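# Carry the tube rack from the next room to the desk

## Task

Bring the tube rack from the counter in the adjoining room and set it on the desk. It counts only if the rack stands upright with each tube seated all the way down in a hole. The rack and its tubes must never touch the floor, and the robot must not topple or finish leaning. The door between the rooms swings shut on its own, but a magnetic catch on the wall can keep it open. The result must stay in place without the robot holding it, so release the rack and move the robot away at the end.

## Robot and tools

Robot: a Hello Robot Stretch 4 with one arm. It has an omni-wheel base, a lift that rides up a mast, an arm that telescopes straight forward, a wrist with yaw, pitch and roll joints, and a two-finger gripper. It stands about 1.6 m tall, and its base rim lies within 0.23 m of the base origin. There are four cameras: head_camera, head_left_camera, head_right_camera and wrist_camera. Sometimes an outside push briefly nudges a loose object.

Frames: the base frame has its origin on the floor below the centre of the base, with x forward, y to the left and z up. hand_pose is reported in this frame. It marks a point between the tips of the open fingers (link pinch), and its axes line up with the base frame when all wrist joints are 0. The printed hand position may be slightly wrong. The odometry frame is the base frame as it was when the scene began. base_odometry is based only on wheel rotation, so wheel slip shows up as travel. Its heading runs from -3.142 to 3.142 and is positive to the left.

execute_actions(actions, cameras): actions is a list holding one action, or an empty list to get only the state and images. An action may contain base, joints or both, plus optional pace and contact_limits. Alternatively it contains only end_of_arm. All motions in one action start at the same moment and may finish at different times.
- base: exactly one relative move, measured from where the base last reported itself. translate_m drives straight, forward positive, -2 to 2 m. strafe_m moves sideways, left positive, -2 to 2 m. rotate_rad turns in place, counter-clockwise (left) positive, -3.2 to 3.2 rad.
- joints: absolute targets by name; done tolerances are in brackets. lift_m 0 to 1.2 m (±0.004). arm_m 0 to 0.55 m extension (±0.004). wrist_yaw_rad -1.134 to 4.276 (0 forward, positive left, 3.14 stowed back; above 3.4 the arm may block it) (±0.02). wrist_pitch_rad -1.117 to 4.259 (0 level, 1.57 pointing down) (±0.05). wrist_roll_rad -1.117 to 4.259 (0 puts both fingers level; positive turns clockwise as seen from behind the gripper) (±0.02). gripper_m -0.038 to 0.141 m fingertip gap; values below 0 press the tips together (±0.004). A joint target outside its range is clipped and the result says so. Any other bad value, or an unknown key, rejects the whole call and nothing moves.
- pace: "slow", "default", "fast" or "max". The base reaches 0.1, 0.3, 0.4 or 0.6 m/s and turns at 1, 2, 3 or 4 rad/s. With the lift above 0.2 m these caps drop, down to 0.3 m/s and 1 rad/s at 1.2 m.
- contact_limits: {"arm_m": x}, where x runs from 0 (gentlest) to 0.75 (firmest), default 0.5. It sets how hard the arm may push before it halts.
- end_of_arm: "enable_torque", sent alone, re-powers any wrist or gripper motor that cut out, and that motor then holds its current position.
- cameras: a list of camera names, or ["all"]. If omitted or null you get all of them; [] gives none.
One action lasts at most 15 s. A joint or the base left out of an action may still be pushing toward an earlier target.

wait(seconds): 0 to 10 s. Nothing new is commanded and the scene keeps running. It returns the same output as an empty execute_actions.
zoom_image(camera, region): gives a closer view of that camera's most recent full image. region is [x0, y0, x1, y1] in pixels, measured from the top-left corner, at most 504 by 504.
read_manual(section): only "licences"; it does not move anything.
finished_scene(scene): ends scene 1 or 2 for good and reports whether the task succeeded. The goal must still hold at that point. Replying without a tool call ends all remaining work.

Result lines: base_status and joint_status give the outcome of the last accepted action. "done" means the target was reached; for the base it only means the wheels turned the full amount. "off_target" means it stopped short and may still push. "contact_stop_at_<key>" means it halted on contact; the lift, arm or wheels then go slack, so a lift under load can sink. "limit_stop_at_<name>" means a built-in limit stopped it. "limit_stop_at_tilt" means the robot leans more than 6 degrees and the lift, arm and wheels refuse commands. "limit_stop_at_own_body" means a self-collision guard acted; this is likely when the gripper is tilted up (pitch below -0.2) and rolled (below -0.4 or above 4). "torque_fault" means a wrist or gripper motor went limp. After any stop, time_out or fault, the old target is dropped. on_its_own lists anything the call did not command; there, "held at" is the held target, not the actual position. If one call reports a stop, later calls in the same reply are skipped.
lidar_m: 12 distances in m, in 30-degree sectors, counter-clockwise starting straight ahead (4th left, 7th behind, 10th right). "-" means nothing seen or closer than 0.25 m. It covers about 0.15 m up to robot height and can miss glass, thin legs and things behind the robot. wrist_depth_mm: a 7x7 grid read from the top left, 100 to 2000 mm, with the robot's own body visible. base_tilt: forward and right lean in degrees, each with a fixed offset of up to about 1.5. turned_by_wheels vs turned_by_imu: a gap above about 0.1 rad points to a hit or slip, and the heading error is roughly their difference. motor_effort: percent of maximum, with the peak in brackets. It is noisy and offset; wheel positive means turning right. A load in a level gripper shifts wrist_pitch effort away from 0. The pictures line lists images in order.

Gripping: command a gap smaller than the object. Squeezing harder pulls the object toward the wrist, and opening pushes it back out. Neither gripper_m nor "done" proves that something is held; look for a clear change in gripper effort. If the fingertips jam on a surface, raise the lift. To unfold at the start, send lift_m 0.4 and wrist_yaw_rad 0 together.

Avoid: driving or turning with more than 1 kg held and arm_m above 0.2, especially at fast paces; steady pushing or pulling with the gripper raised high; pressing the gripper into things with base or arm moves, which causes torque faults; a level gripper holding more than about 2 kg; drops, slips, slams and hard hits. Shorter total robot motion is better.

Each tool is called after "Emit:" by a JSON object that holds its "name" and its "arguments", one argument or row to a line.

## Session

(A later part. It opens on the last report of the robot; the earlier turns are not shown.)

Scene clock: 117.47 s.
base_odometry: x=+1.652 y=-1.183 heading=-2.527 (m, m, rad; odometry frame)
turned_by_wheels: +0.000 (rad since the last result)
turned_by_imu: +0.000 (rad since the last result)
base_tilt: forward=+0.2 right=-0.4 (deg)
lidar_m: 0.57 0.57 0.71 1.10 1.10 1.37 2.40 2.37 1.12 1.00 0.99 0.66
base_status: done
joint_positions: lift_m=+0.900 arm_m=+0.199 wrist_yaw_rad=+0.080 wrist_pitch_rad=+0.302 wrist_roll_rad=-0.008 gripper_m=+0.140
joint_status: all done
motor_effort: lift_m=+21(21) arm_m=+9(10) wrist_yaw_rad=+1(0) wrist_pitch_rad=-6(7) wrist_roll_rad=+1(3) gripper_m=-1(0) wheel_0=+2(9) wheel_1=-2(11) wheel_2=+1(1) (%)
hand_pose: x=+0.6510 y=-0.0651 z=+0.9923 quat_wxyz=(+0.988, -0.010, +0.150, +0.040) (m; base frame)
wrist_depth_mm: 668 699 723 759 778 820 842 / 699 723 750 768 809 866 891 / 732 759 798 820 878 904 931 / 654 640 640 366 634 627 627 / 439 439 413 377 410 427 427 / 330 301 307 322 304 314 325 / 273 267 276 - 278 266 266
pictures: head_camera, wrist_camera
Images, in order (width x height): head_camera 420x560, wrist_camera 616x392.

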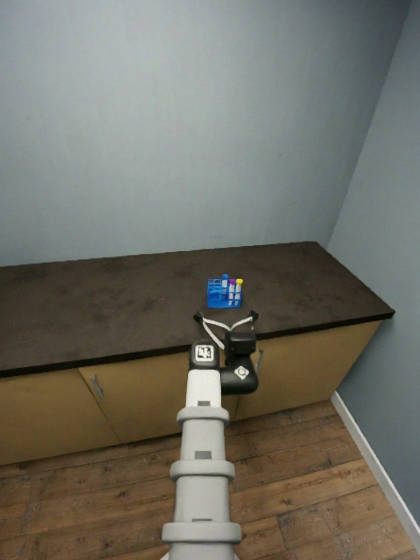

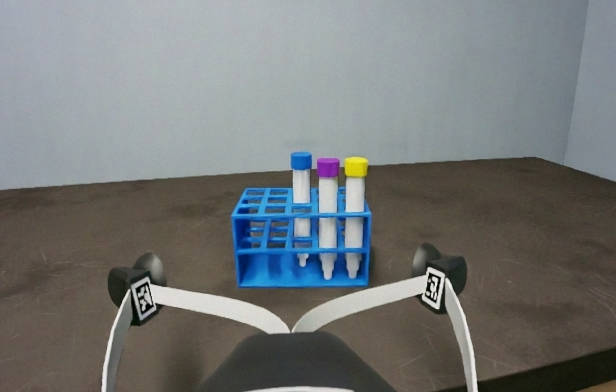

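Emit:
{"name": "execute_actions", "arguments": {
  "actions": [
    {"base":{"strafe_m":0.008},"joints":{"arm_m":0.28,"lift_m":0.868,"wrist_yaw_rad":0.03,"gripper_m":0.141}}
  ],
  "cameras": ["head_camera","wrist_camera"]
}}

Emit:
{"name": "zoom_image", "arguments": {
  "camera": "head_camera",
  "region": [170, 250, 290, 370]
}}

Scene clock: 140.23 s.
base_odometry: x=+1.656 y=-1.189 heading=-2.527 (m, m, rad; odometry frame)
turned_by_wheels: +0.000 (rad since the last result)
turned_by_imu: +0.001 (rad since the last result)
base_tilt: forward=+0.3 right=-0.4 (deg)
lidar_m: 0.58 0.58 0.73 1.08 1.09 1.34 2.40 2.39 1.14 0.99 0.99 0.64
base_status: done
joint_positions: lift_m=+0.868 arm_m=+0.279 wrist_yaw_rad=+0.030 wrist_pitch_rad=+0.302 wrist_roll_rad=-0.008 gripper_m=+0.141
joint_status: all done
motor_effort: lift_m=+18(20) arm_m=+9(8) wrist_yaw_rad=+2(1) wrist_pitch_rad=-5(6) wrist_roll_rad=+2(1) gripper_m=+1(4) wheel_0=+0(7) wheel_1=+1(8) wheel_2=+0(1) (%)
hand_pose: x=+0.7273 y=-0.0791 z=+0.9606 quat_wxyz=(+0.988, -0.006, +0.150, +0.016) (m; base frame)
wrist_depth_mm: 597 627 661 699 723 778 809 / 627 654 699 732 759 820 854 / 647 676 723 741 798 831 878 / 549 544 500 296 530 521 517 / 370 370 329 301 325 362 359 / 278 211 257 270 255 264 273 / 229 225 231 - 235 222 226
pictures: head_camera, wrist_camera
Images, in order (width x height): head_camera 420x560, wrist_camera 616x392.

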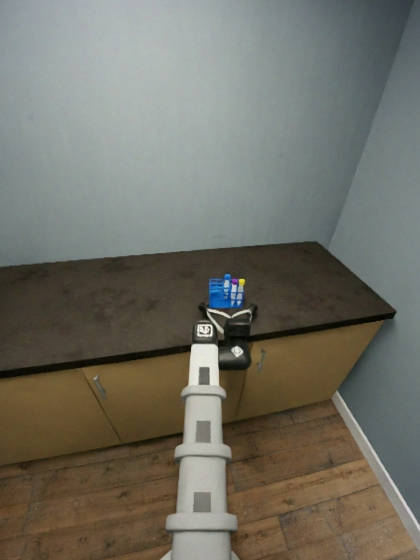

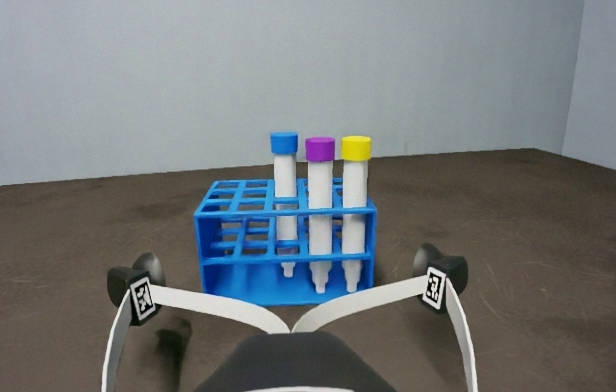

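Region (170, 250, 290, 370) of head_camera's 420x560 image, scaled by 4.200, with more detail than that image has.

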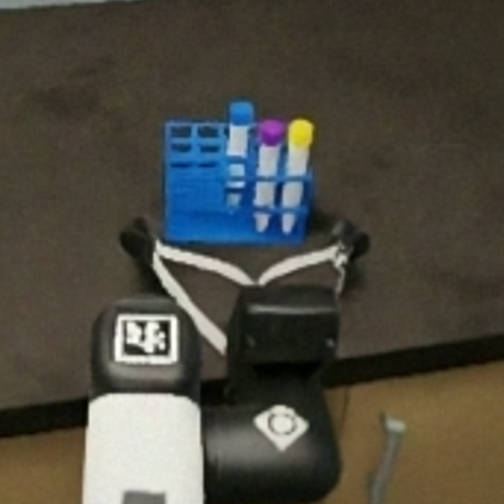

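Emit:
{"name": "execute_actions", "arguments": {
  "actions": [
    {"joints":{"arm_m":0.345},"pace":"slow","contact_limits":{"arm_m":0.2}}
  ],
  "cameras": ["head_camera","wrist_camera"]
}}

Emit:
{"name": "zoom_image", "arguments": {
  "camera": "head_camera",
  "region": [170, 250, 290, 370]
}}

Scene clock: 148.03 s.
base_odometry: x=+1.656 y=-1.189 heading=-2.527 (m, m, rad; odometry frame)
turned_by_wheels: +0.000 (rad since the last result)
turned_by_imu: +0.001 (rad since the last result)
base_tilt: forward=+0.3 right=-0.3 (deg)
lidar_m: 0.58 0.59 0.70 1.09 1.12 1.35 2.39 2.38 1.13 0.99 1.00 0.66
base_status: not commanded
joint_positions: lift_m=+0.868 arm_m=+0.343 wrist_yaw_rad=+0.030 wrist_pitch_rad=+0.302 wrist_roll_rad=-0.008 gripper_m=+0.141
joint_status: all done
motor_effort: lift_m=+18(18) arm_m=+9(10) wrist_yaw_rad=+2(2) wrist_pitch_rad=-8(7) wrist_roll_rad=+0(1) gripper_m=+0(1) wheel_0=+1(1) wheel_1=+0(0) wheel_2=+0(0) (%)
contact_limits: arm_m 0.2
hand_pose: x=+0.7923 y=-0.0791 z=+0.9606 quat_wxyz=(+0.988, -0.006, +0.150, +0.015) (m; base frame)
wrist_depth_mm: 549 569 597 627 668 699 732 / 569 585 627 661 699 741 788 / 597 627 661 691 741 759 831 / 549 544 535 225 484 525 525 / 370 370 252 223 216 364 357 / 278 208 220 216 219 265 273 / 230 224 223 - 230 222 225
pictures: head_camera, wrist_camera
Images, in order (width x height): head_camera 420x560, wrist_camera 616x392.

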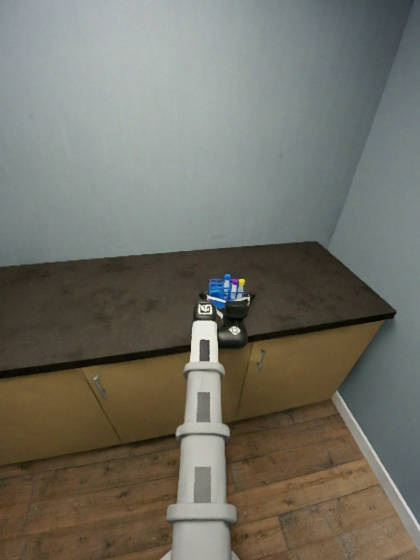

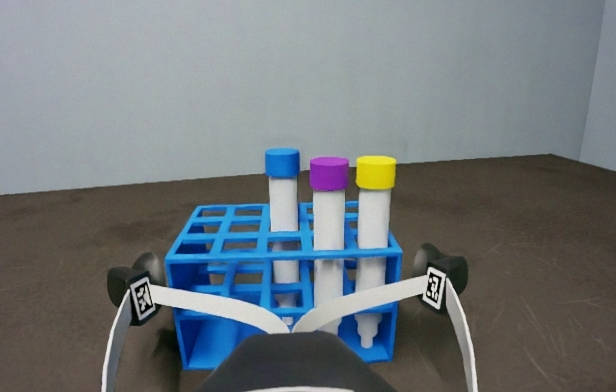

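Region (170, 250, 290, 370) of head_camera's 420x560 image, scaled by 4.200, with more detail than that image has.

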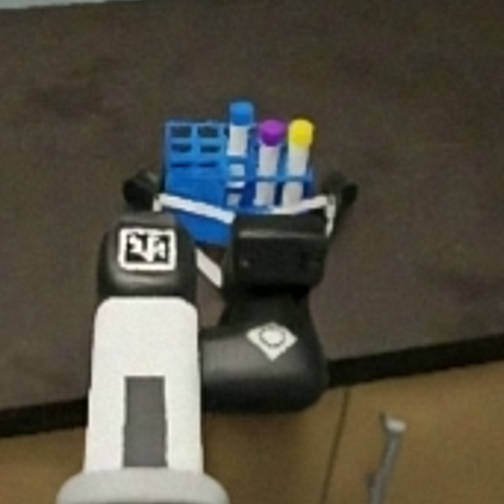

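Emit:
{"name": "execute_actions", "arguments": {
  "actions": [
    {"joints":{"arm_m":0.355,"gripper_m":0.08},"pace":"slow","contact_limits":{"arm_m":0.2}}
  ],
  "cameras": ["head_camera","wrist_camera"]
}}

Emit:
{"name": "zoom_image", "arguments": {
  "camera": "head_camera",
  "region": [170, 250, 290, 370]
}}

Scene clock: 158.07 s.
base_odometry: x=+1.656 y=-1.189 heading=-2.527 (m, m, rad; odometry frame)
turned_by_wheels: +0.000 (rad since the last result)
turned_by_imu: +0.002 (rad since the last result)
base_tilt: forward=+0.3 right=-0.4 (deg)
lidar_m: 0.58 0.59 0.71 1.08 1.09 1.35 2.37 2.39 1.11 0.98 1.00 0.67
base_status: not commanded
joint_positions: lift_m=+0.868 arm_m=+0.353 wrist_yaw_rad=+0.030 wrist_pitch_rad=+0.303 wrist_roll_rad=-0.008 gripper_m=+0.080
joint_status: all done
motor_effort: lift_m=+18(18) arm_m=+9(8) wrist_yaw_rad=+2(2) wrist_pitch_rad=-7(8) wrist_roll_rad=+0(0) gripper_m=-25(28) wheel_0=+1(1) wheel_1=+0(0) wheel_2=+0(0) (%)
contact_limits: arm_m 0.2
hand_pose: x=+0.8022 y=-0.0791 z=+0.9603 quat_wxyz=(+0.988, -0.006, +0.151, +0.015) (m; base frame)
wrist_depth_mm: 539 564 603 627 661 699 732 / 559 585 621 647 691 732 768 / 585 615 654 676 715 750 809 / 544 535 530 202 258 521 512 / 366 368 208 207 193 364 355 / 277 181 212 211 193 251 272 / 220 224 202 - 214 220 224
pictures: head_camera, wrist_camera
Images, in order (width x height): head_camera 420x560, wrist_camera 616x392.

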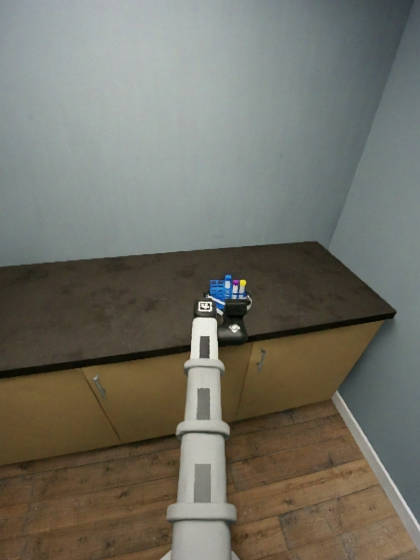

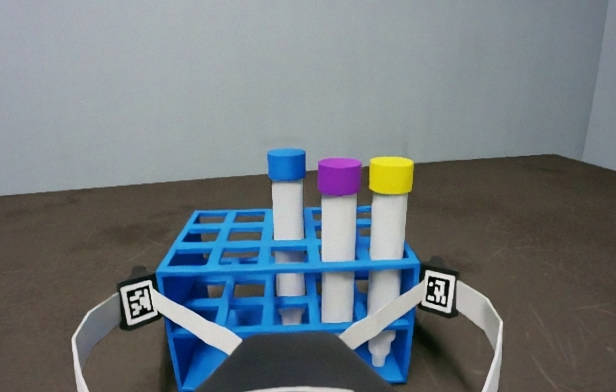

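Region (170, 250, 290, 370) of head_camera's 420x560 image, scaled by 4.200, with more detail than that image has.

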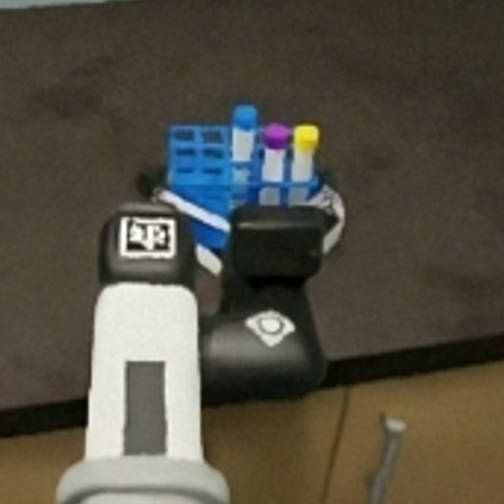

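Emit:
{"name": "execute_actions", "arguments": {
  "actions": [
    {"joints":{"gripper_m":0.06}}
  ],
  "cameras": []
}}

Emit:
{"name": "execute_actions", "arguments": {
  "actions": [
    {"joints":{"lift_m":0.9},"pace":"slow"}
  ],
  "cameras": ["head_camera","wrist_camera"]
}}

Scene clock: 163.90 s.
base_odometry: x=+1.656 y=-1.189 heading=-2.527 (m, m, rad; odometry frame)
turned_by_wheels: +0.000 (rad since the last result)
turned_by_imu: +0.001 (rad since the last result)
base_tilt: forward=+0.3 right=-0.3 (deg)
lidar_m: 0.54 0.57 0.72 1.08 1.10 1.36 2.40 2.39 1.12 1.00 1.00 0.67
base_status: not commanded
joint_positions: lift_m=+0.868 arm_m=+0.353 wrist_yaw_rad=+0.030 wrist_pitch_rad=+0.303 wrist_roll_rad=-0.008 gripper_m=+0.061
joint_status: all done
motor_effort: lift_m=+18(18) arm_m=+9(9) wrist_yaw_rad=+2(2) wrist_pitch_rad=-8(8) wrist_roll_rad=+1(1) gripper_m=-28(29) wheel_0=+1(1) wheel_1=+0(1) wheel_2=+0(0) (%)
hand_pose: x=+0.8022 y=-0.0791 z=+0.9603 quat_wxyz=(+0.988, -0.006, +0.151, +0.015) (m; base frame)
wrist_depth_mm: 539 564 597 627 661 683 732 / 559 591 609 654 691 732 778 / 585 615 647 668 723 759 809 / 544 535 530 195 174 517 521 / 366 368 209 193 183 362 355 / 276 173 230 205 186 180 271 / 216 224 190 - 205 220 225
pictures: none
No camera images: the call's "cameras" was empty. Leave "cameras" out to get every camera's image.

Scene clock: 165.00 s.
base_odometry: x=+1.656 y=-1.189 heading=-2.527 (m, m, rad; odometry frame)
turned_by_wheels: +0.000 (rad since the last result)
turned_by_imu: +0.000 (rad since the last result)
base_tilt: forward=+0.3 right=-0.4 (deg)
lidar_m: 0.58 0.57 0.71 1.09 1.10 1.36 2.40 2.36 1.13 0.98 1.00 0.66
base_status: not commanded
joint_positions: lift_m=+0.900 arm_m=+0.353 wrist_yaw_rad=+0.030 wrist_pitch_rad=+0.303 wrist_roll_rad=-0.008 gripper_m=+0.061
joint_status: all done
motor_effort: lift_m=+24(25) arm_m=+9(9) wrist_yaw_rad=+2(2) wrist_pitch_rad=-10(8) wrist_roll_rad=+0(0) gripper_m=-29(30) wheel_0=+0(0) wheel_1=+0(1) wheel_2=+0(0) (%)
hand_pose: x=+0.8022 y=-0.0791 z=+0.9918 quat_wxyz=(+0.988, -0.006, +0.151, +0.015) (m; base frame)
wrist_depth_mm: 539 559 597 627 668 699 723 / 559 585 621 647 683 723 759 / 585 615 647 668 723 768 809 / 609 627 634 195 174 615 609 / 433 442 209 193 188 430 427 / 330 172 229 206 186 180 322 / 256 265 190 - 204 262 262
pictures: head_camera, wrist_camera
Images, in order (width x height): head_camera 420x560, wrist_camera 616x392.

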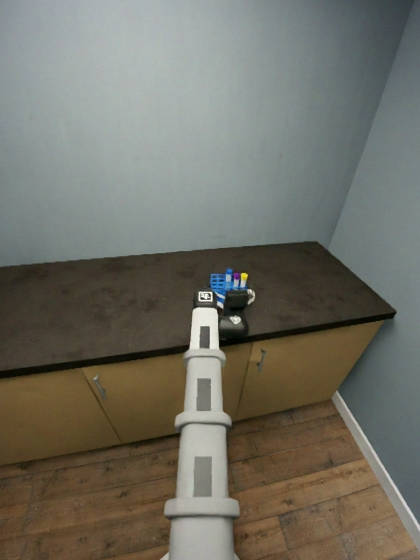

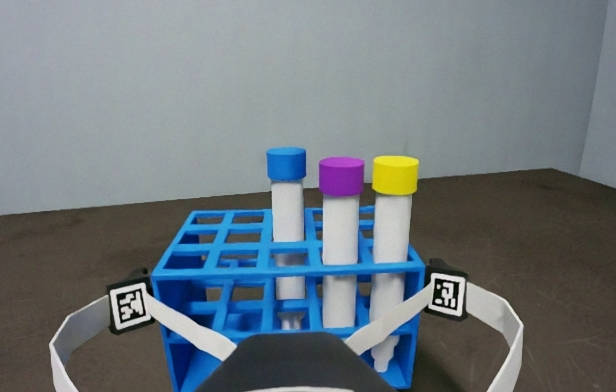

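Emit:
{"name": "execute_actions", "arguments": {
  "actions": [
    {"base":{"rotate_rad":-1.40},"joints":{"arm_m":0.0},"pace":"slow"}
  ],
  "cameras": ["wrist_camera"]
}}

Emit:
{"name": "execute_actions", "arguments": {
  "actions": [
    {"base":{"strafe_m":-1.8},"pace":"fast"}
  ]
}}

Scene clock: 176.73 s.
base_odometry: x=+1.656 y=-1.189 heading=+2.356 (m, m, rad; odometry frame)
turned_by_wheels: -1.400 (rad since the last result)
turned_by_imu: -1.395 (rad since the last result)
base_tilt: forward=+0.2 right=-0.4 (deg)
lidar_m: 0.41 0.89 0.60 0.57 0.58 0.82 1.08 1.14 1.57 2.39 1.47 1.05
base_status: done
joint_positions: lift_m=+0.900 arm_m=+0.002 wrist_yaw_rad=+0.030 wrist_pitch_rad=+0.303 wrist_roll_rad=-0.008 gripper_m=+0.061
joint_status: all done
motor_effort: lift_m=+24(24) arm_m=-9(7) wrist_yaw_rad=+2(0) wrist_pitch_rad=-9(9) wrist_roll_rad=+1(1) gripper_m=-30(30) wheel_0=+2(5) wheel_1=+2(5) wheel_2=+1(7) (%)
hand_pose: x=+0.4505 y=-0.0791 z=+0.9918 quat_wxyz=(+0.988, -0.006, +0.151, +0.015) (m; base frame)
wrist_depth_mm: 683 691 699 707 723 741 750 / 691 715 723 732 750 768 768 / 741 750 768 768 778 809 798 / 778 788 809 194 177 842 831 / 820 820 209 193 189 866 917 / 866 172 229 206 186 180 976 / 891 931 191 - 205 991 1042
pictures: wrist_camera
Images, in order (width x height): wrist_camera 616x392.

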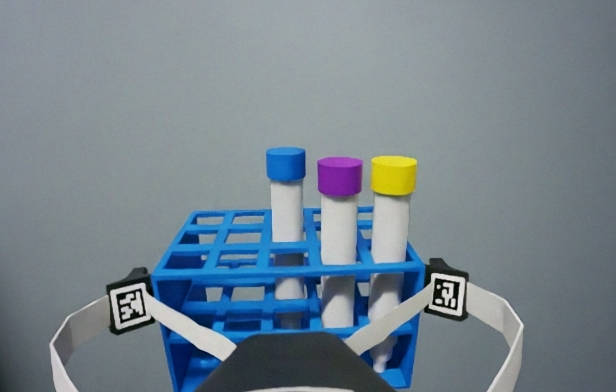

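Scene clock: 182.67 s.
base_odometry: x=+2.929 y=+0.084 heading=+2.356 (m, m, rad; odometry frame)
turned_by_wheels: +0.000 (rad since the last result)
turned_by_imu: +0.003 (rad since the last result)
base_tilt: forward=+0.3 right=-0.4 (deg)
lidar_m: 0.40 1.08 1.46 2.39 1.55 1.12 1.05 1.02 0.75 0.60 0.59 0.77
base_status: done
joint_positions: lift_m=+0.900 arm_m=+0.002 wrist_yaw_rad=+0.030 wrist_pitch_rad=+0.303 wrist_roll_rad=-0.008 gripper_m=+0.061
joint_status: not commanded
motor_effort: lift_m=+23(24) arm_m=-8(8) wrist_yaw_rad=+2(3) wrist_pitch_rad=-9(9) wrist_roll_rad=+2(0) gripper_m=-30(29) wheel_0=-2(9) wheel_1=+1(10) wheel_2=+0(0) (%)
hand_pose: x=+0.4505 y=-0.0791 z=+0.9918 quat_wxyz=(+0.988, -0.006, +0.151, +0.015) (m; base frame)
wrist_depth_mm: 715 - - - - 854 597 / 741 - - - - 866 591 / 768 - - - - 820 609 / 820 - - 198 174 842 615 / 866 931 208 193 182 788 627 / 891 172 230 205 187 181 621 / 946 976 191 - 206 842 640
pictures: head_camera, head_left_camera, head_right_camera, wrist_camera
Images, in order (width x height): head_camera 420x560, head_left_camera 420x672, head_right_camera 420x672, wrist_camera 616x392.

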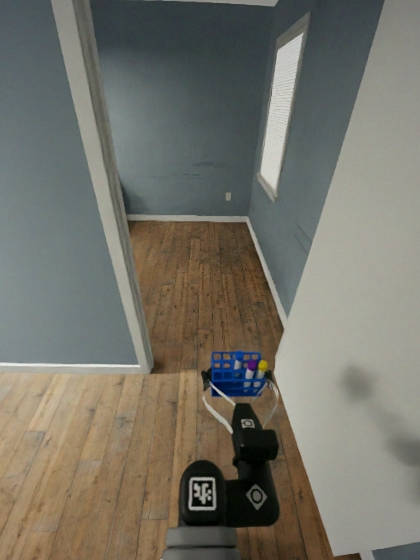

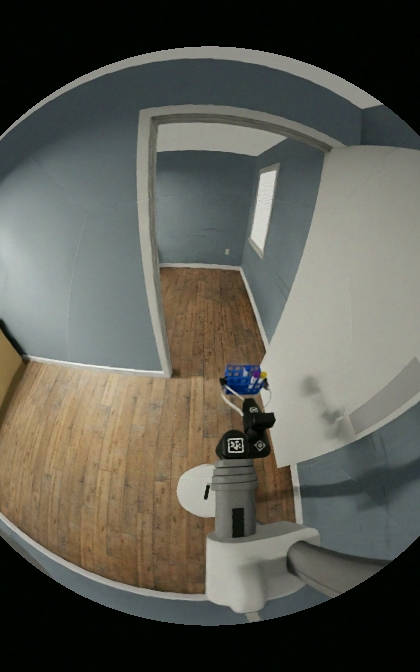

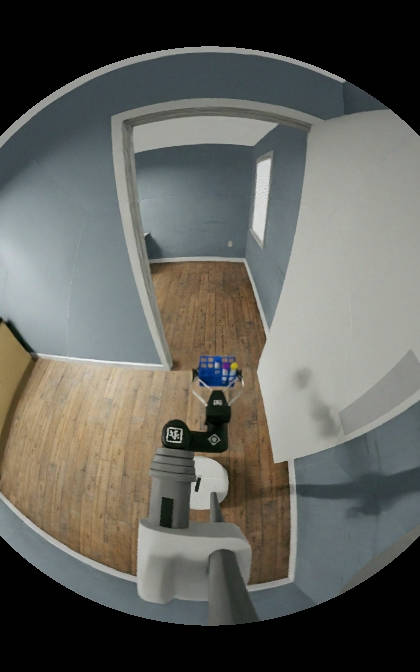

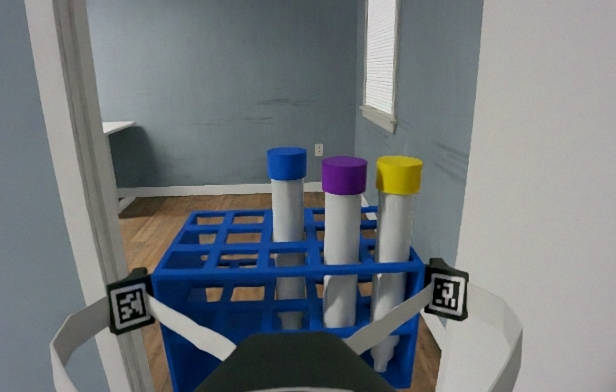

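Emit:
{"name": "execute_actions", "arguments": {
  "actions": [
    {"base":{"translate_m":1.8},"joints":{"lift_m":0.8},"pace":"fast"}
  ],
  "cameras": ["wrist_camera"]
}}

Emit:
{"name": "execute_actions", "arguments": {
  "actions": [
    {"base":{"rotate_rad":0.95},"pace":"slow"}
  ]
}}

Scene clock: 195.30 s.
base_odometry: x=+1.656 y=+1.356 heading=+2.357 (m, m, rad; odometry frame)
turned_by_wheels: +0.000 (rad since the last result)
turned_by_imu: +0.003 (rad since the last result)
base_tilt: forward=+0.3 right=-0.4 (deg)
lidar_m: 0.40 1.87 1.68 2.68 0.91 0.73 2.88 0.81 0.72 0.65 0.69 0.91
base_status: done
joint_positions: lift_m=+0.800 arm_m=+0.002 wrist_yaw_rad=+0.030 wrist_pitch_rad=+0.304 wrist_roll_rad=-0.008 gripper_m=+0.061
joint_status: all done
motor_effort: lift_m=+19(18) arm_m=-8(8) wrist_yaw_rad=+2(3) wrist_pitch_rad=-10(10) wrist_roll_rad=+2(1) gripper_m=-29(29) wheel_0=+0(4) wheel_1=+1(5) wheel_2=+0(11) (%)
hand_pose: x=+0.4505 y=-0.0791 z=+0.8921 quat_wxyz=(+0.988, -0.006, +0.151, +0.015) (m; base frame)
wrist_depth_mm: 1430 1464 1464 1537 1576 1078 798 / 1537 1576 1576 1618 1576 1118 809 / 1576 1618 1618 1618 1618 1118 778 / 1618 1708 1708 195 174 1118 778 / 1756 1756 210 191 189 1160 820 / 1661 172 230 206 186 181 842 / 1308 1366 191 - 204 1160 854
pictures: wrist_camera
Images, in order (width x height): wrist_camera 616x392.

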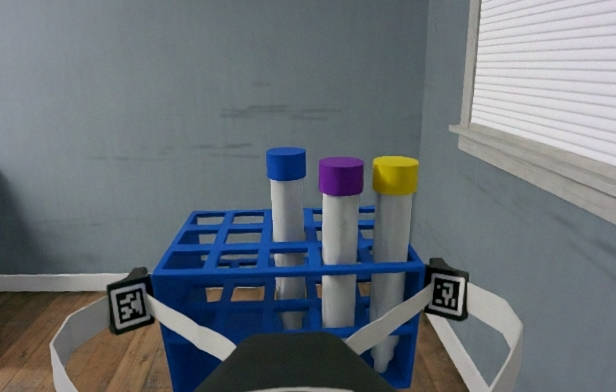

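Scene clock: 197.53 s.
base_odometry: x=+1.656 y=+1.356 heading=-2.977 (m, m, rad; odometry frame)
turned_by_wheels: +0.949 (rad since the last result)
turned_by_imu: +0.948 (rad since the last result)
base_tilt: forward=+0.3 right=-0.4 (deg)
lidar_m: 0.41 3.05 1.03 0.75 2.87 0.84 0.76 0.69 0.69 0.86 1.86 1.90
base_status: done
joint_positions: lift_m=+0.800 arm_m=+0.002 wrist_yaw_rad=+0.030 wrist_pitch_rad=+0.304 wrist_roll_rad=-0.008 gripper_m=+0.061
joint_status: not commanded
motor_effort: lift_m=+19(19) arm_m=-8(8) wrist_yaw_rad=+1(2) wrist_pitch_rad=-12(9) wrist_roll_rad=+1(0) gripper_m=-30(28) wheel_0=-1(5) wheel_1=-3(5) wheel_2=-2(5) (%)
hand_pose: x=+0.4505 y=-0.0791 z=+0.8921 quat_wxyz=(+0.988, -0.006, +0.151, +0.016) (m; base frame)
wrist_depth_mm: - - - - 1921 1537 1366 / - - - - - 1661 1397 / - - - 1661 1983 1661 1397 / - - - 195 176 1756 1537 / - - 208 192 190 1808 1464 / 1661 173 229 204 186 181 1537 / 1281 1397 191 - 205 1336 1366
pictures: head_camera, head_left_camera, head_right_camera, wrist_camera
Images, in order (width x height): head_camera 420x560, head_left_camera 420x672, head_right_camera 420x672, wrist_camera 616x392.

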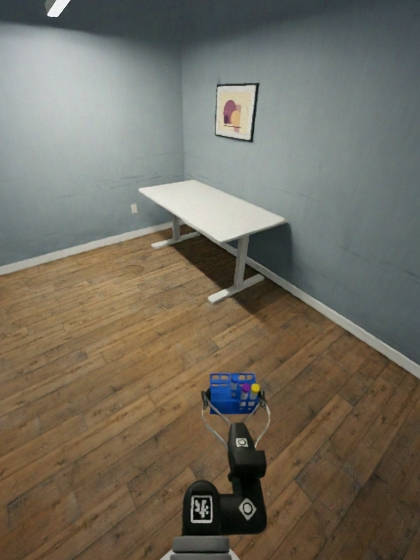

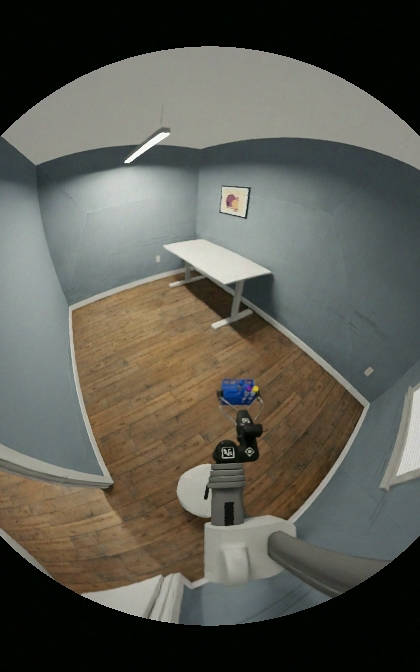

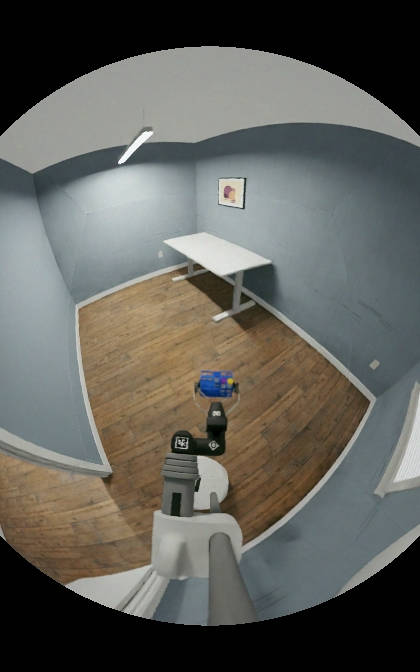

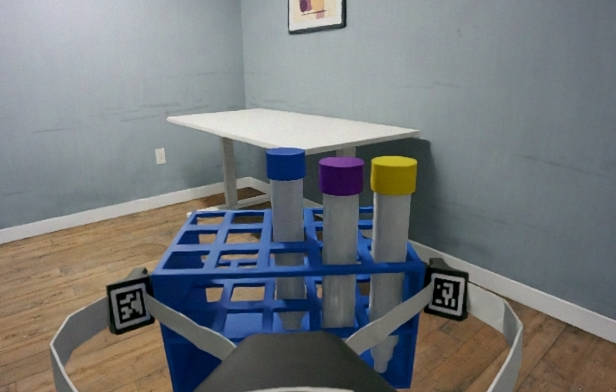

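Emit:
{"name": "execute_actions", "arguments": {
  "actions": [
    {"base":{"translate_m":1.3},"joints":{"arm_m":0.1},"pace":"fast"}
  ],
  "cameras": ["head_camera","wrist_camera"]
}}

Emit:
{"name": "execute_actions", "arguments": {
  "actions": [
    {"joints":{"arm_m":0.45}}
  ],
  "cameras": ["head_camera","wrist_camera"]
}}

Scene clock: 206.77 s.
base_odometry: x=+0.373 y=+1.143 heading=-2.977 (m, m, rad; odometry frame)
turned_by_wheels: +0.000 (rad since the last result)
turned_by_imu: +0.002 (rad since the last result)
base_tilt: forward=+0.3 right=-0.3 (deg)
lidar_m: 0.44 0.86 2.05 1.52 1.40 1.43 1.88 1.68 1.73 1.20 1.07 0.37
base_status: done
joint_positions: lift_m=+0.800 arm_m=+0.099 wrist_yaw_rad=+0.030 wrist_pitch_rad=+0.303 wrist_roll_rad=-0.008 gripper_m=+0.061
joint_status: all done
motor_effort: lift_m=+19(18) arm_m=+8(9) wrist_yaw_rad=+1(3) wrist_pitch_rad=-9(10) wrist_roll_rad=+2(0) gripper_m=-28(30) wheel_0=+1(7) wheel_1=-1(6) wheel_2=+2(11) (%)
hand_pose: x=+0.5473 y=-0.0791 z=+0.8921 quat_wxyz=(+0.988, -0.006, +0.151, +0.015) (m; base frame)
wrist_depth_mm: 1430 1537 1708 1255 960 778 683 / 1397 1618 1756 1281 1008 820 699 / 1464 1618 1661 1255 1025 854 723 / 1160 946 931 196 174 831 732 / 1576 634 209 192 189 627 615 / 1576 172 229 205 187 181 466 / 1308 404 191 - 204 384 389
pictures: head_camera, wrist_camera
Images, in order (width x height): head_camera 420x560, wrist_camera 616x392.

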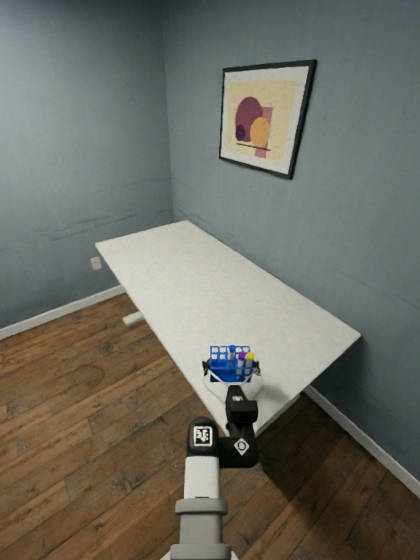

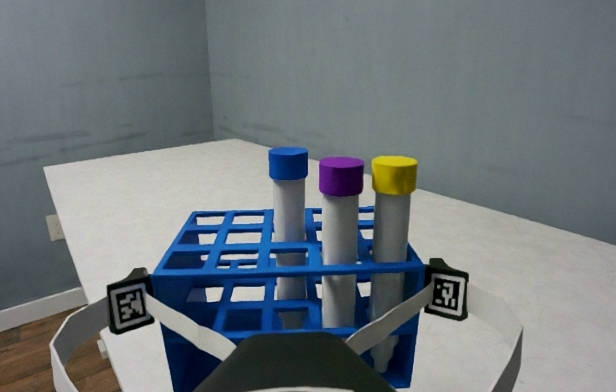

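Scene clock: 208.93 s.
base_odometry: x=+0.373 y=+1.143 heading=-2.977 (m, m, rad; odometry frame)
turned_by_wheels: +0.000 (rad since the last result)
turned_by_imu: +0.001 (rad since the last result)
base_tilt: forward=+0.3 right=-0.4 (deg)
lidar_m: 0.39 0.87 2.04 1.54 1.39 1.41 1.87 1.68 1.72 1.18 1.09 0.38
base_status: not commanded
joint_positions: lift_m=+0.800 arm_m=+0.449 wrist_yaw_rad=+0.030 wrist_pitch_rad=+0.303 wrist_roll_rad=-0.008 gripper_m=+0.061
joint_status: all done
motor_effort: lift_m=+19(19) arm_m=+9(8) wrist_yaw_rad=+1(1) wrist_pitch_rad=-9(9) wrist_roll_rad=-1(1) gripper_m=-29(30) wheel_0=+1(1) wheel_1=-1(1) wheel_2=+2(2) (%)
hand_pose: x=+0.8972 y=-0.0791 z=+0.8922 quat_wxyz=(+0.988, -0.006, +0.151, +0.016) (m; base frame)
wrist_depth_mm: 1182 1308 1255 917 732 585 512 / 1229 1336 1336 960 750 615 530 / 1229 1464 1336 946 759 621 544 / 931 931 931 196 175 654 559 / 640 634 209 193 189 615 569 / 477 172 229 206 186 180 469 / 375 387 191 - 204 382 387
pictures: head_camera, wrist_camera
Images, in order (width x height): head_camera 420x560, wrist_camera 616x392.

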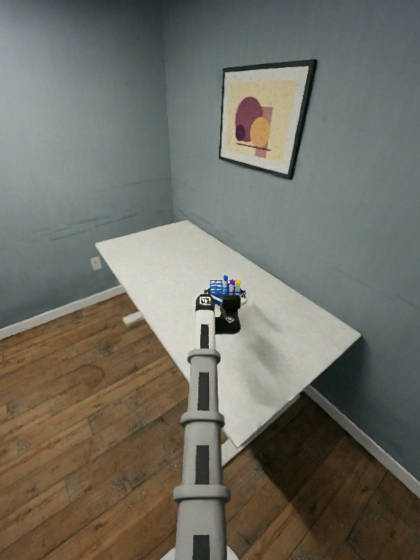

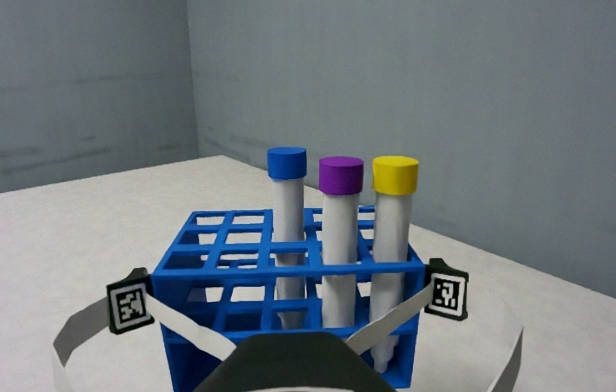

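Emit:
{"name": "execute_actions", "arguments": {
  "actions": [
    {"joints":{"lift_m":0.69}}
  ],
  "cameras": ["wrist_camera"]
}}

Scene clock: 213.87 s.
base_odometry: x=+0.373 y=+1.143 heading=-2.977 (m, m, rad; odometry frame)
turned_by_wheels: +0.000 (rad since the last result)
turned_by_imu: +0.001 (rad since the last result)
base_tilt: forward=+0.3 right=-0.4 (deg)
lidar_m: 0.39 0.86 2.02 1.52 1.40 1.40 1.88 1.69 1.70 1.21 1.10 0.37
base_status: not commanded
joint_positions: lift_m=+0.690 arm_m=+0.449 wrist_yaw_rad=+0.030 wrist_pitch_rad=+0.303 wrist_roll_rad=-0.008 gripper_m=+0.061
joint_status: all done
motor_effort: lift_m=+18(21) arm_m=+9(8) wrist_yaw_rad=+2(1) wrist_pitch_rad=-9(8) wrist_roll_rad=+0(1) gripper_m=-28(29) wheel_0=+1(1) wheel_1=-1(1) wheel_2=+2(2) (%)
hand_pose: x=+0.8972 y=-0.0791 z=+0.7822 quat_wxyz=(+0.988, -0.006, +0.151, +0.016) (m; base frame)
wrist_depth_mm: 1205 1308 1255 917 715 585 508 / 1229 1366 1308 960 759 609 525 / 1205 1078 1025 917 759 627 544 / 580 569 564 196 175 564 539 / 394 394 209 193 189 387 382 / 296 172 229 205 186 181 290 / 230 238 190 - 206 236 236
pictures: wrist_camera
Images, in order (width x height): wrist_camera 616x392.

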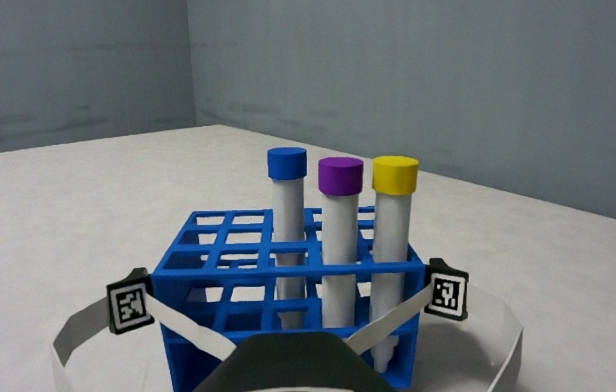

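Emit:
{"name": "execute_actions", "arguments": {
  "actions": [
    {"joints":{"lift_m":0.678},"pace":"slow"}
  ],
  "cameras": []
}}

Emit:
{"name": "execute_actions", "arguments": {
  "actions": [
    {"joints":{"gripper_m":0.141}}
  ],
  "cameras": ["wrist_camera"]
}}

Scene clock: 220.77 s.
base_odometry: x=+0.373 y=+1.143 heading=-2.977 (m, m, rad; odometry frame)
turned_by_wheels: +0.000 (rad since the last result)
turned_by_imu: +0.002 (rad since the last result)
base_tilt: forward=+0.3 right=-0.4 (deg)
lidar_m: 0.37 0.86 2.04 1.51 1.39 1.43 1.87 1.69 1.71 1.20 1.06 0.38
base_status: not commanded
joint_positions: lift_m=+0.678 arm_m=+0.449 wrist_yaw_rad=+0.030 wrist_pitch_rad=+0.303 wrist_roll_rad=-0.008 gripper_m=+0.061
joint_status: all done
motor_effort: lift_m=+18(15) arm_m=+8(9) wrist_yaw_rad=+2(2) wrist_pitch_rad=-11(9) wrist_roll_rad=+2(0) gripper_m=-30(29) wheel_0=+1(1) wheel_1=-1(1) wheel_2=+2(2) (%)
hand_pose: x=+0.8972 y=-0.0791 z=+0.7702 quat_wxyz=(+0.988, -0.006, +0.151, +0.016) (m; base frame)
wrist_depth_mm: 1182 1308 1281 917 723 591 512 / 1182 1366 1336 960 732 609 525 / 1205 991 976 904 741 634 544 / 539 535 525 195 176 525 525 / 368 368 210 192 189 359 353 / 277 172 230 206 186 181 270 / 216 223 191 - 205 220 224
pictures: none
No camera images: the call's "cameras" was empty. Leave "cameras" out to get every camera's image.

Scene clock: 222.60 s.
base_odometry: x=+0.373 y=+1.143 heading=-2.977 (m, m, rad; odometry frame)
turned_by_wheels: +0.000 (rad since the last result)
turned_by_imu: +0.000 (rad since the last result)
base_tilt: forward=+0.3 right=-0.3 (deg)
lidar_m: 0.39 0.83 2.05 1.52 1.40 1.44 1.88 1.69 1.72 1.19 1.08 0.38
base_status: not commanded
joint_positions: lift_m=+0.678 arm_m=+0.449 wrist_yaw_rad=+0.030 wrist_pitch_rad=+0.302 wrist_roll_rad=-0.008 gripper_m=+0.141
joint_status: all done
motor_effort: lift_m=+18(18) arm_m=+9(8) wrist_yaw_rad=+1(1) wrist_pitch_rad=-8(9) wrist_roll_rad=+1(1) gripper_m=+0(29) wheel_0=+1(1) wheel_1=-1(1) wheel_2=+2(2) (%)
hand_pose: x=+0.8973 y=-0.0791 z=+0.7705 quat_wxyz=(+0.988, -0.006, +0.151, +0.016) (m; base frame)
wrist_depth_mm: 1182 1308 1281 917 723 591 512 / 1182 1366 1336 960 750 609 525 / 1182 1008 991 904 759 627 544 / 549 544 530 213 449 521 521 / 370 370 234 202 213 362 357 / 278 209 204 208 208 264 271 / 230 224 218 - 224 222 225
pictures: wrist_camera
Images, in order (width x height): wrist_camera 616x392.

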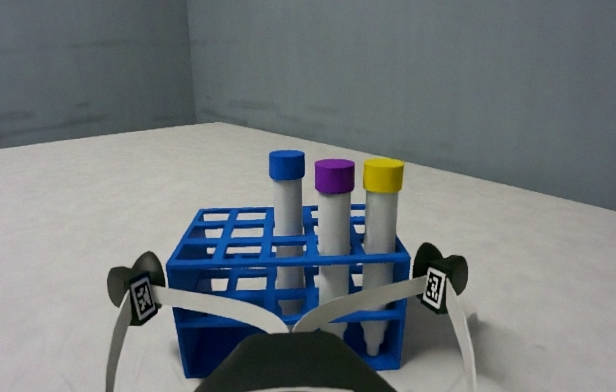

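Emit:
{"name": "execute_actions", "arguments": {
  "actions": [
    {"joints":{"arm_m":0.25}}
  ],
  "cameras": ["head_camera","wrist_camera"]
}}

Emit:
{"name": "zoom_image", "arguments": {
  "camera": "wrist_camera",
  "region": [200, 90, 380, 260]
}}

Scene clock: 227.13 s.
base_odometry: x=+0.373 y=+1.143 heading=-2.977 (m, m, rad; odometry frame)
turned_by_wheels: +0.000 (rad since the last result)
turned_by_imu: +0.001 (rad since the last result)
base_tilt: forward=+0.3 right=-0.4 (deg)
lidar_m: 0.39 0.87 2.03 1.53 1.40 1.42 1.86 1.67 1.72 1.17 1.08 0.37
base_status: not commanded
joint_positions: lift_m=+0.678 arm_m=+0.251 wrist_yaw_rad=+0.030 wrist_pitch_rad=+0.302 wrist_roll_rad=-0.008 gripper_m=+0.141
joint_status: all done
motor_effort: lift_m=+18(18) arm_m=-8(8) wrist_yaw_rad=+2(1) wrist_pitch_rad=-6(7) wrist_roll_rad=+1(1) gripper_m=+0(1) wheel_0=+1(1) wheel_1=-1(1) wheel_2=+2(2) (%)
hand_pose: x=+0.7003 y=-0.0791 z=+0.7705 quat_wxyz=(+0.988, -0.006, +0.151, +0.015) (m; base frame)
wrist_depth_mm: 1308 1430 1464 1098 854 699 615 / 1366 1576 1618 1118 891 732 627 / 1060 1008 976 392 854 741 634 / 549 544 492 413 525 525 525 / 368 373 373 370 366 359 359 / 278 211 256 268 255 263 273 / 230 225 230 - 233 223 226
pictures: head_camera, wrist_camera
Images, in order (width x height): head_camera 420x560, wrist_camera 616x392.

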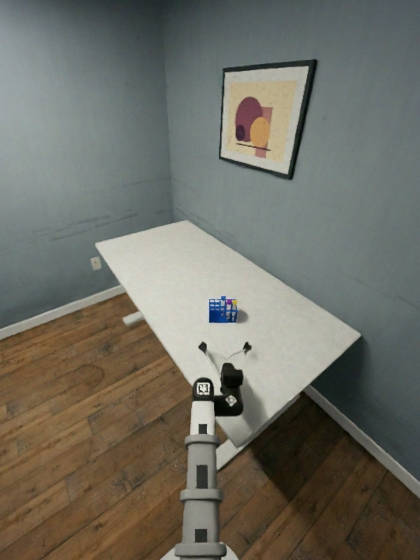

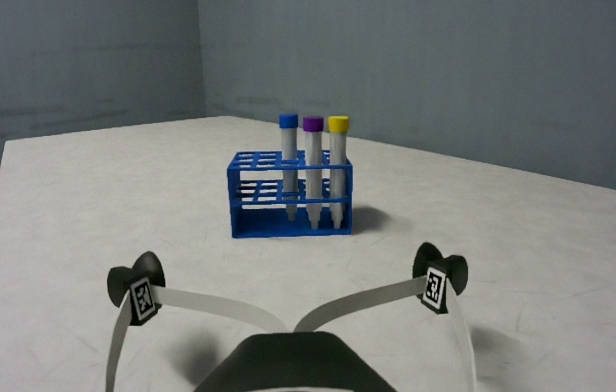

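Region (200, 90, 380, 260) of wrist_camera's 616x392 image, scaled by 2.800.

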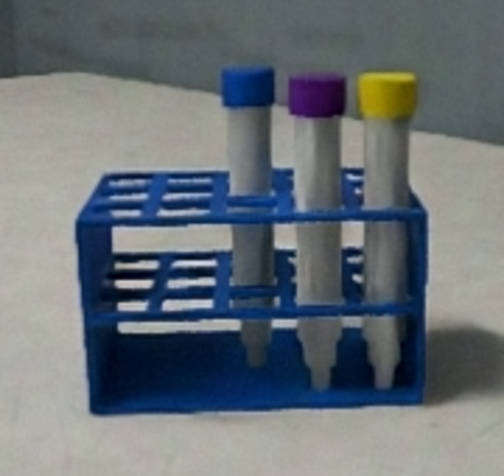

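All three tubes are seated. Moving clear.

Emit:
{"name": "execute_actions", "arguments": {
  "actions": [
    {"base":{"translate_m":-0.4},"joints":{"arm_m":0.0},"pace":"fast"}
  ],
  "cameras": ["wrist_camera"]
}}

Emit:
{"name": "finished_scene", "arguments": {
  "scene": 1
}}

Scene clock: 234.50 s.
base_odometry: x=+0.768 y=+1.209 heading=-2.977 (m, m, rad; odometry frame)
turned_by_wheels: +0.000 (rad since the last result)
turned_by_imu: +0.002 (rad since the last result)
base_tilt: forward=+0.3 right=-0.4 (deg)
lidar_m: 0.78 1.57 1.90 1.26 1.16 1.19 1.55 1.36 1.40 1.45 1.31 0.92
base_status: done
joint_positions: lift_m=+0.678 arm_m=+0.002 wrist_yaw_rad=+0.030 wrist_pitch_rad=+0.302 wrist_roll_rad=-0.008 gripper_m=+0.141
joint_status: all done
motor_effort: lift_m=+19(18) arm_m=-8(9) wrist_yaw_rad=+2(1) wrist_pitch_rad=-7(7) wrist_roll_rad=+0(1) gripper_m=+0(1) wheel_0=-1(6) wheel_1=+0(6) wheel_2=-2(12) (%)
hand_pose: x=+0.4505 y=-0.0792 z=+0.7705 quat_wxyz=(+0.988, -0.006, +0.151, +0.015) (m; base frame)
wrist_depth_mm: 1756 1921 - 1708 1336 1060 917 / 1808 1983 - 1708 1336 1118 946 / 1808 1983 1025 976 960 1060 976 / 1863 - - 661 891 1182 1025 / 1808 1983 1921 1863 946 1205 1008 / 1537 210 1397 1397 976 1205 1078 / 1255 1205 1255 - 1182 1160 1118
pictures: wrist_camera
Images, in order (width x height): wrist_camera 616x392.

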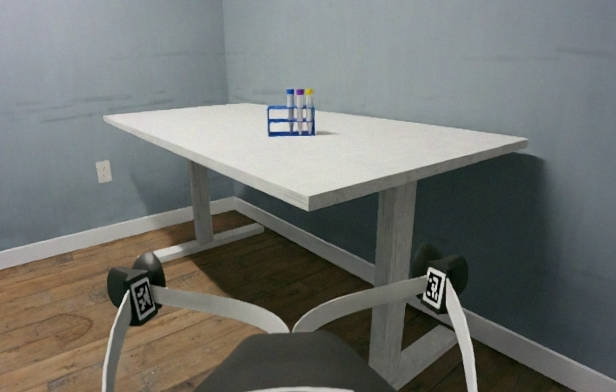

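The scene is finished: the task was done.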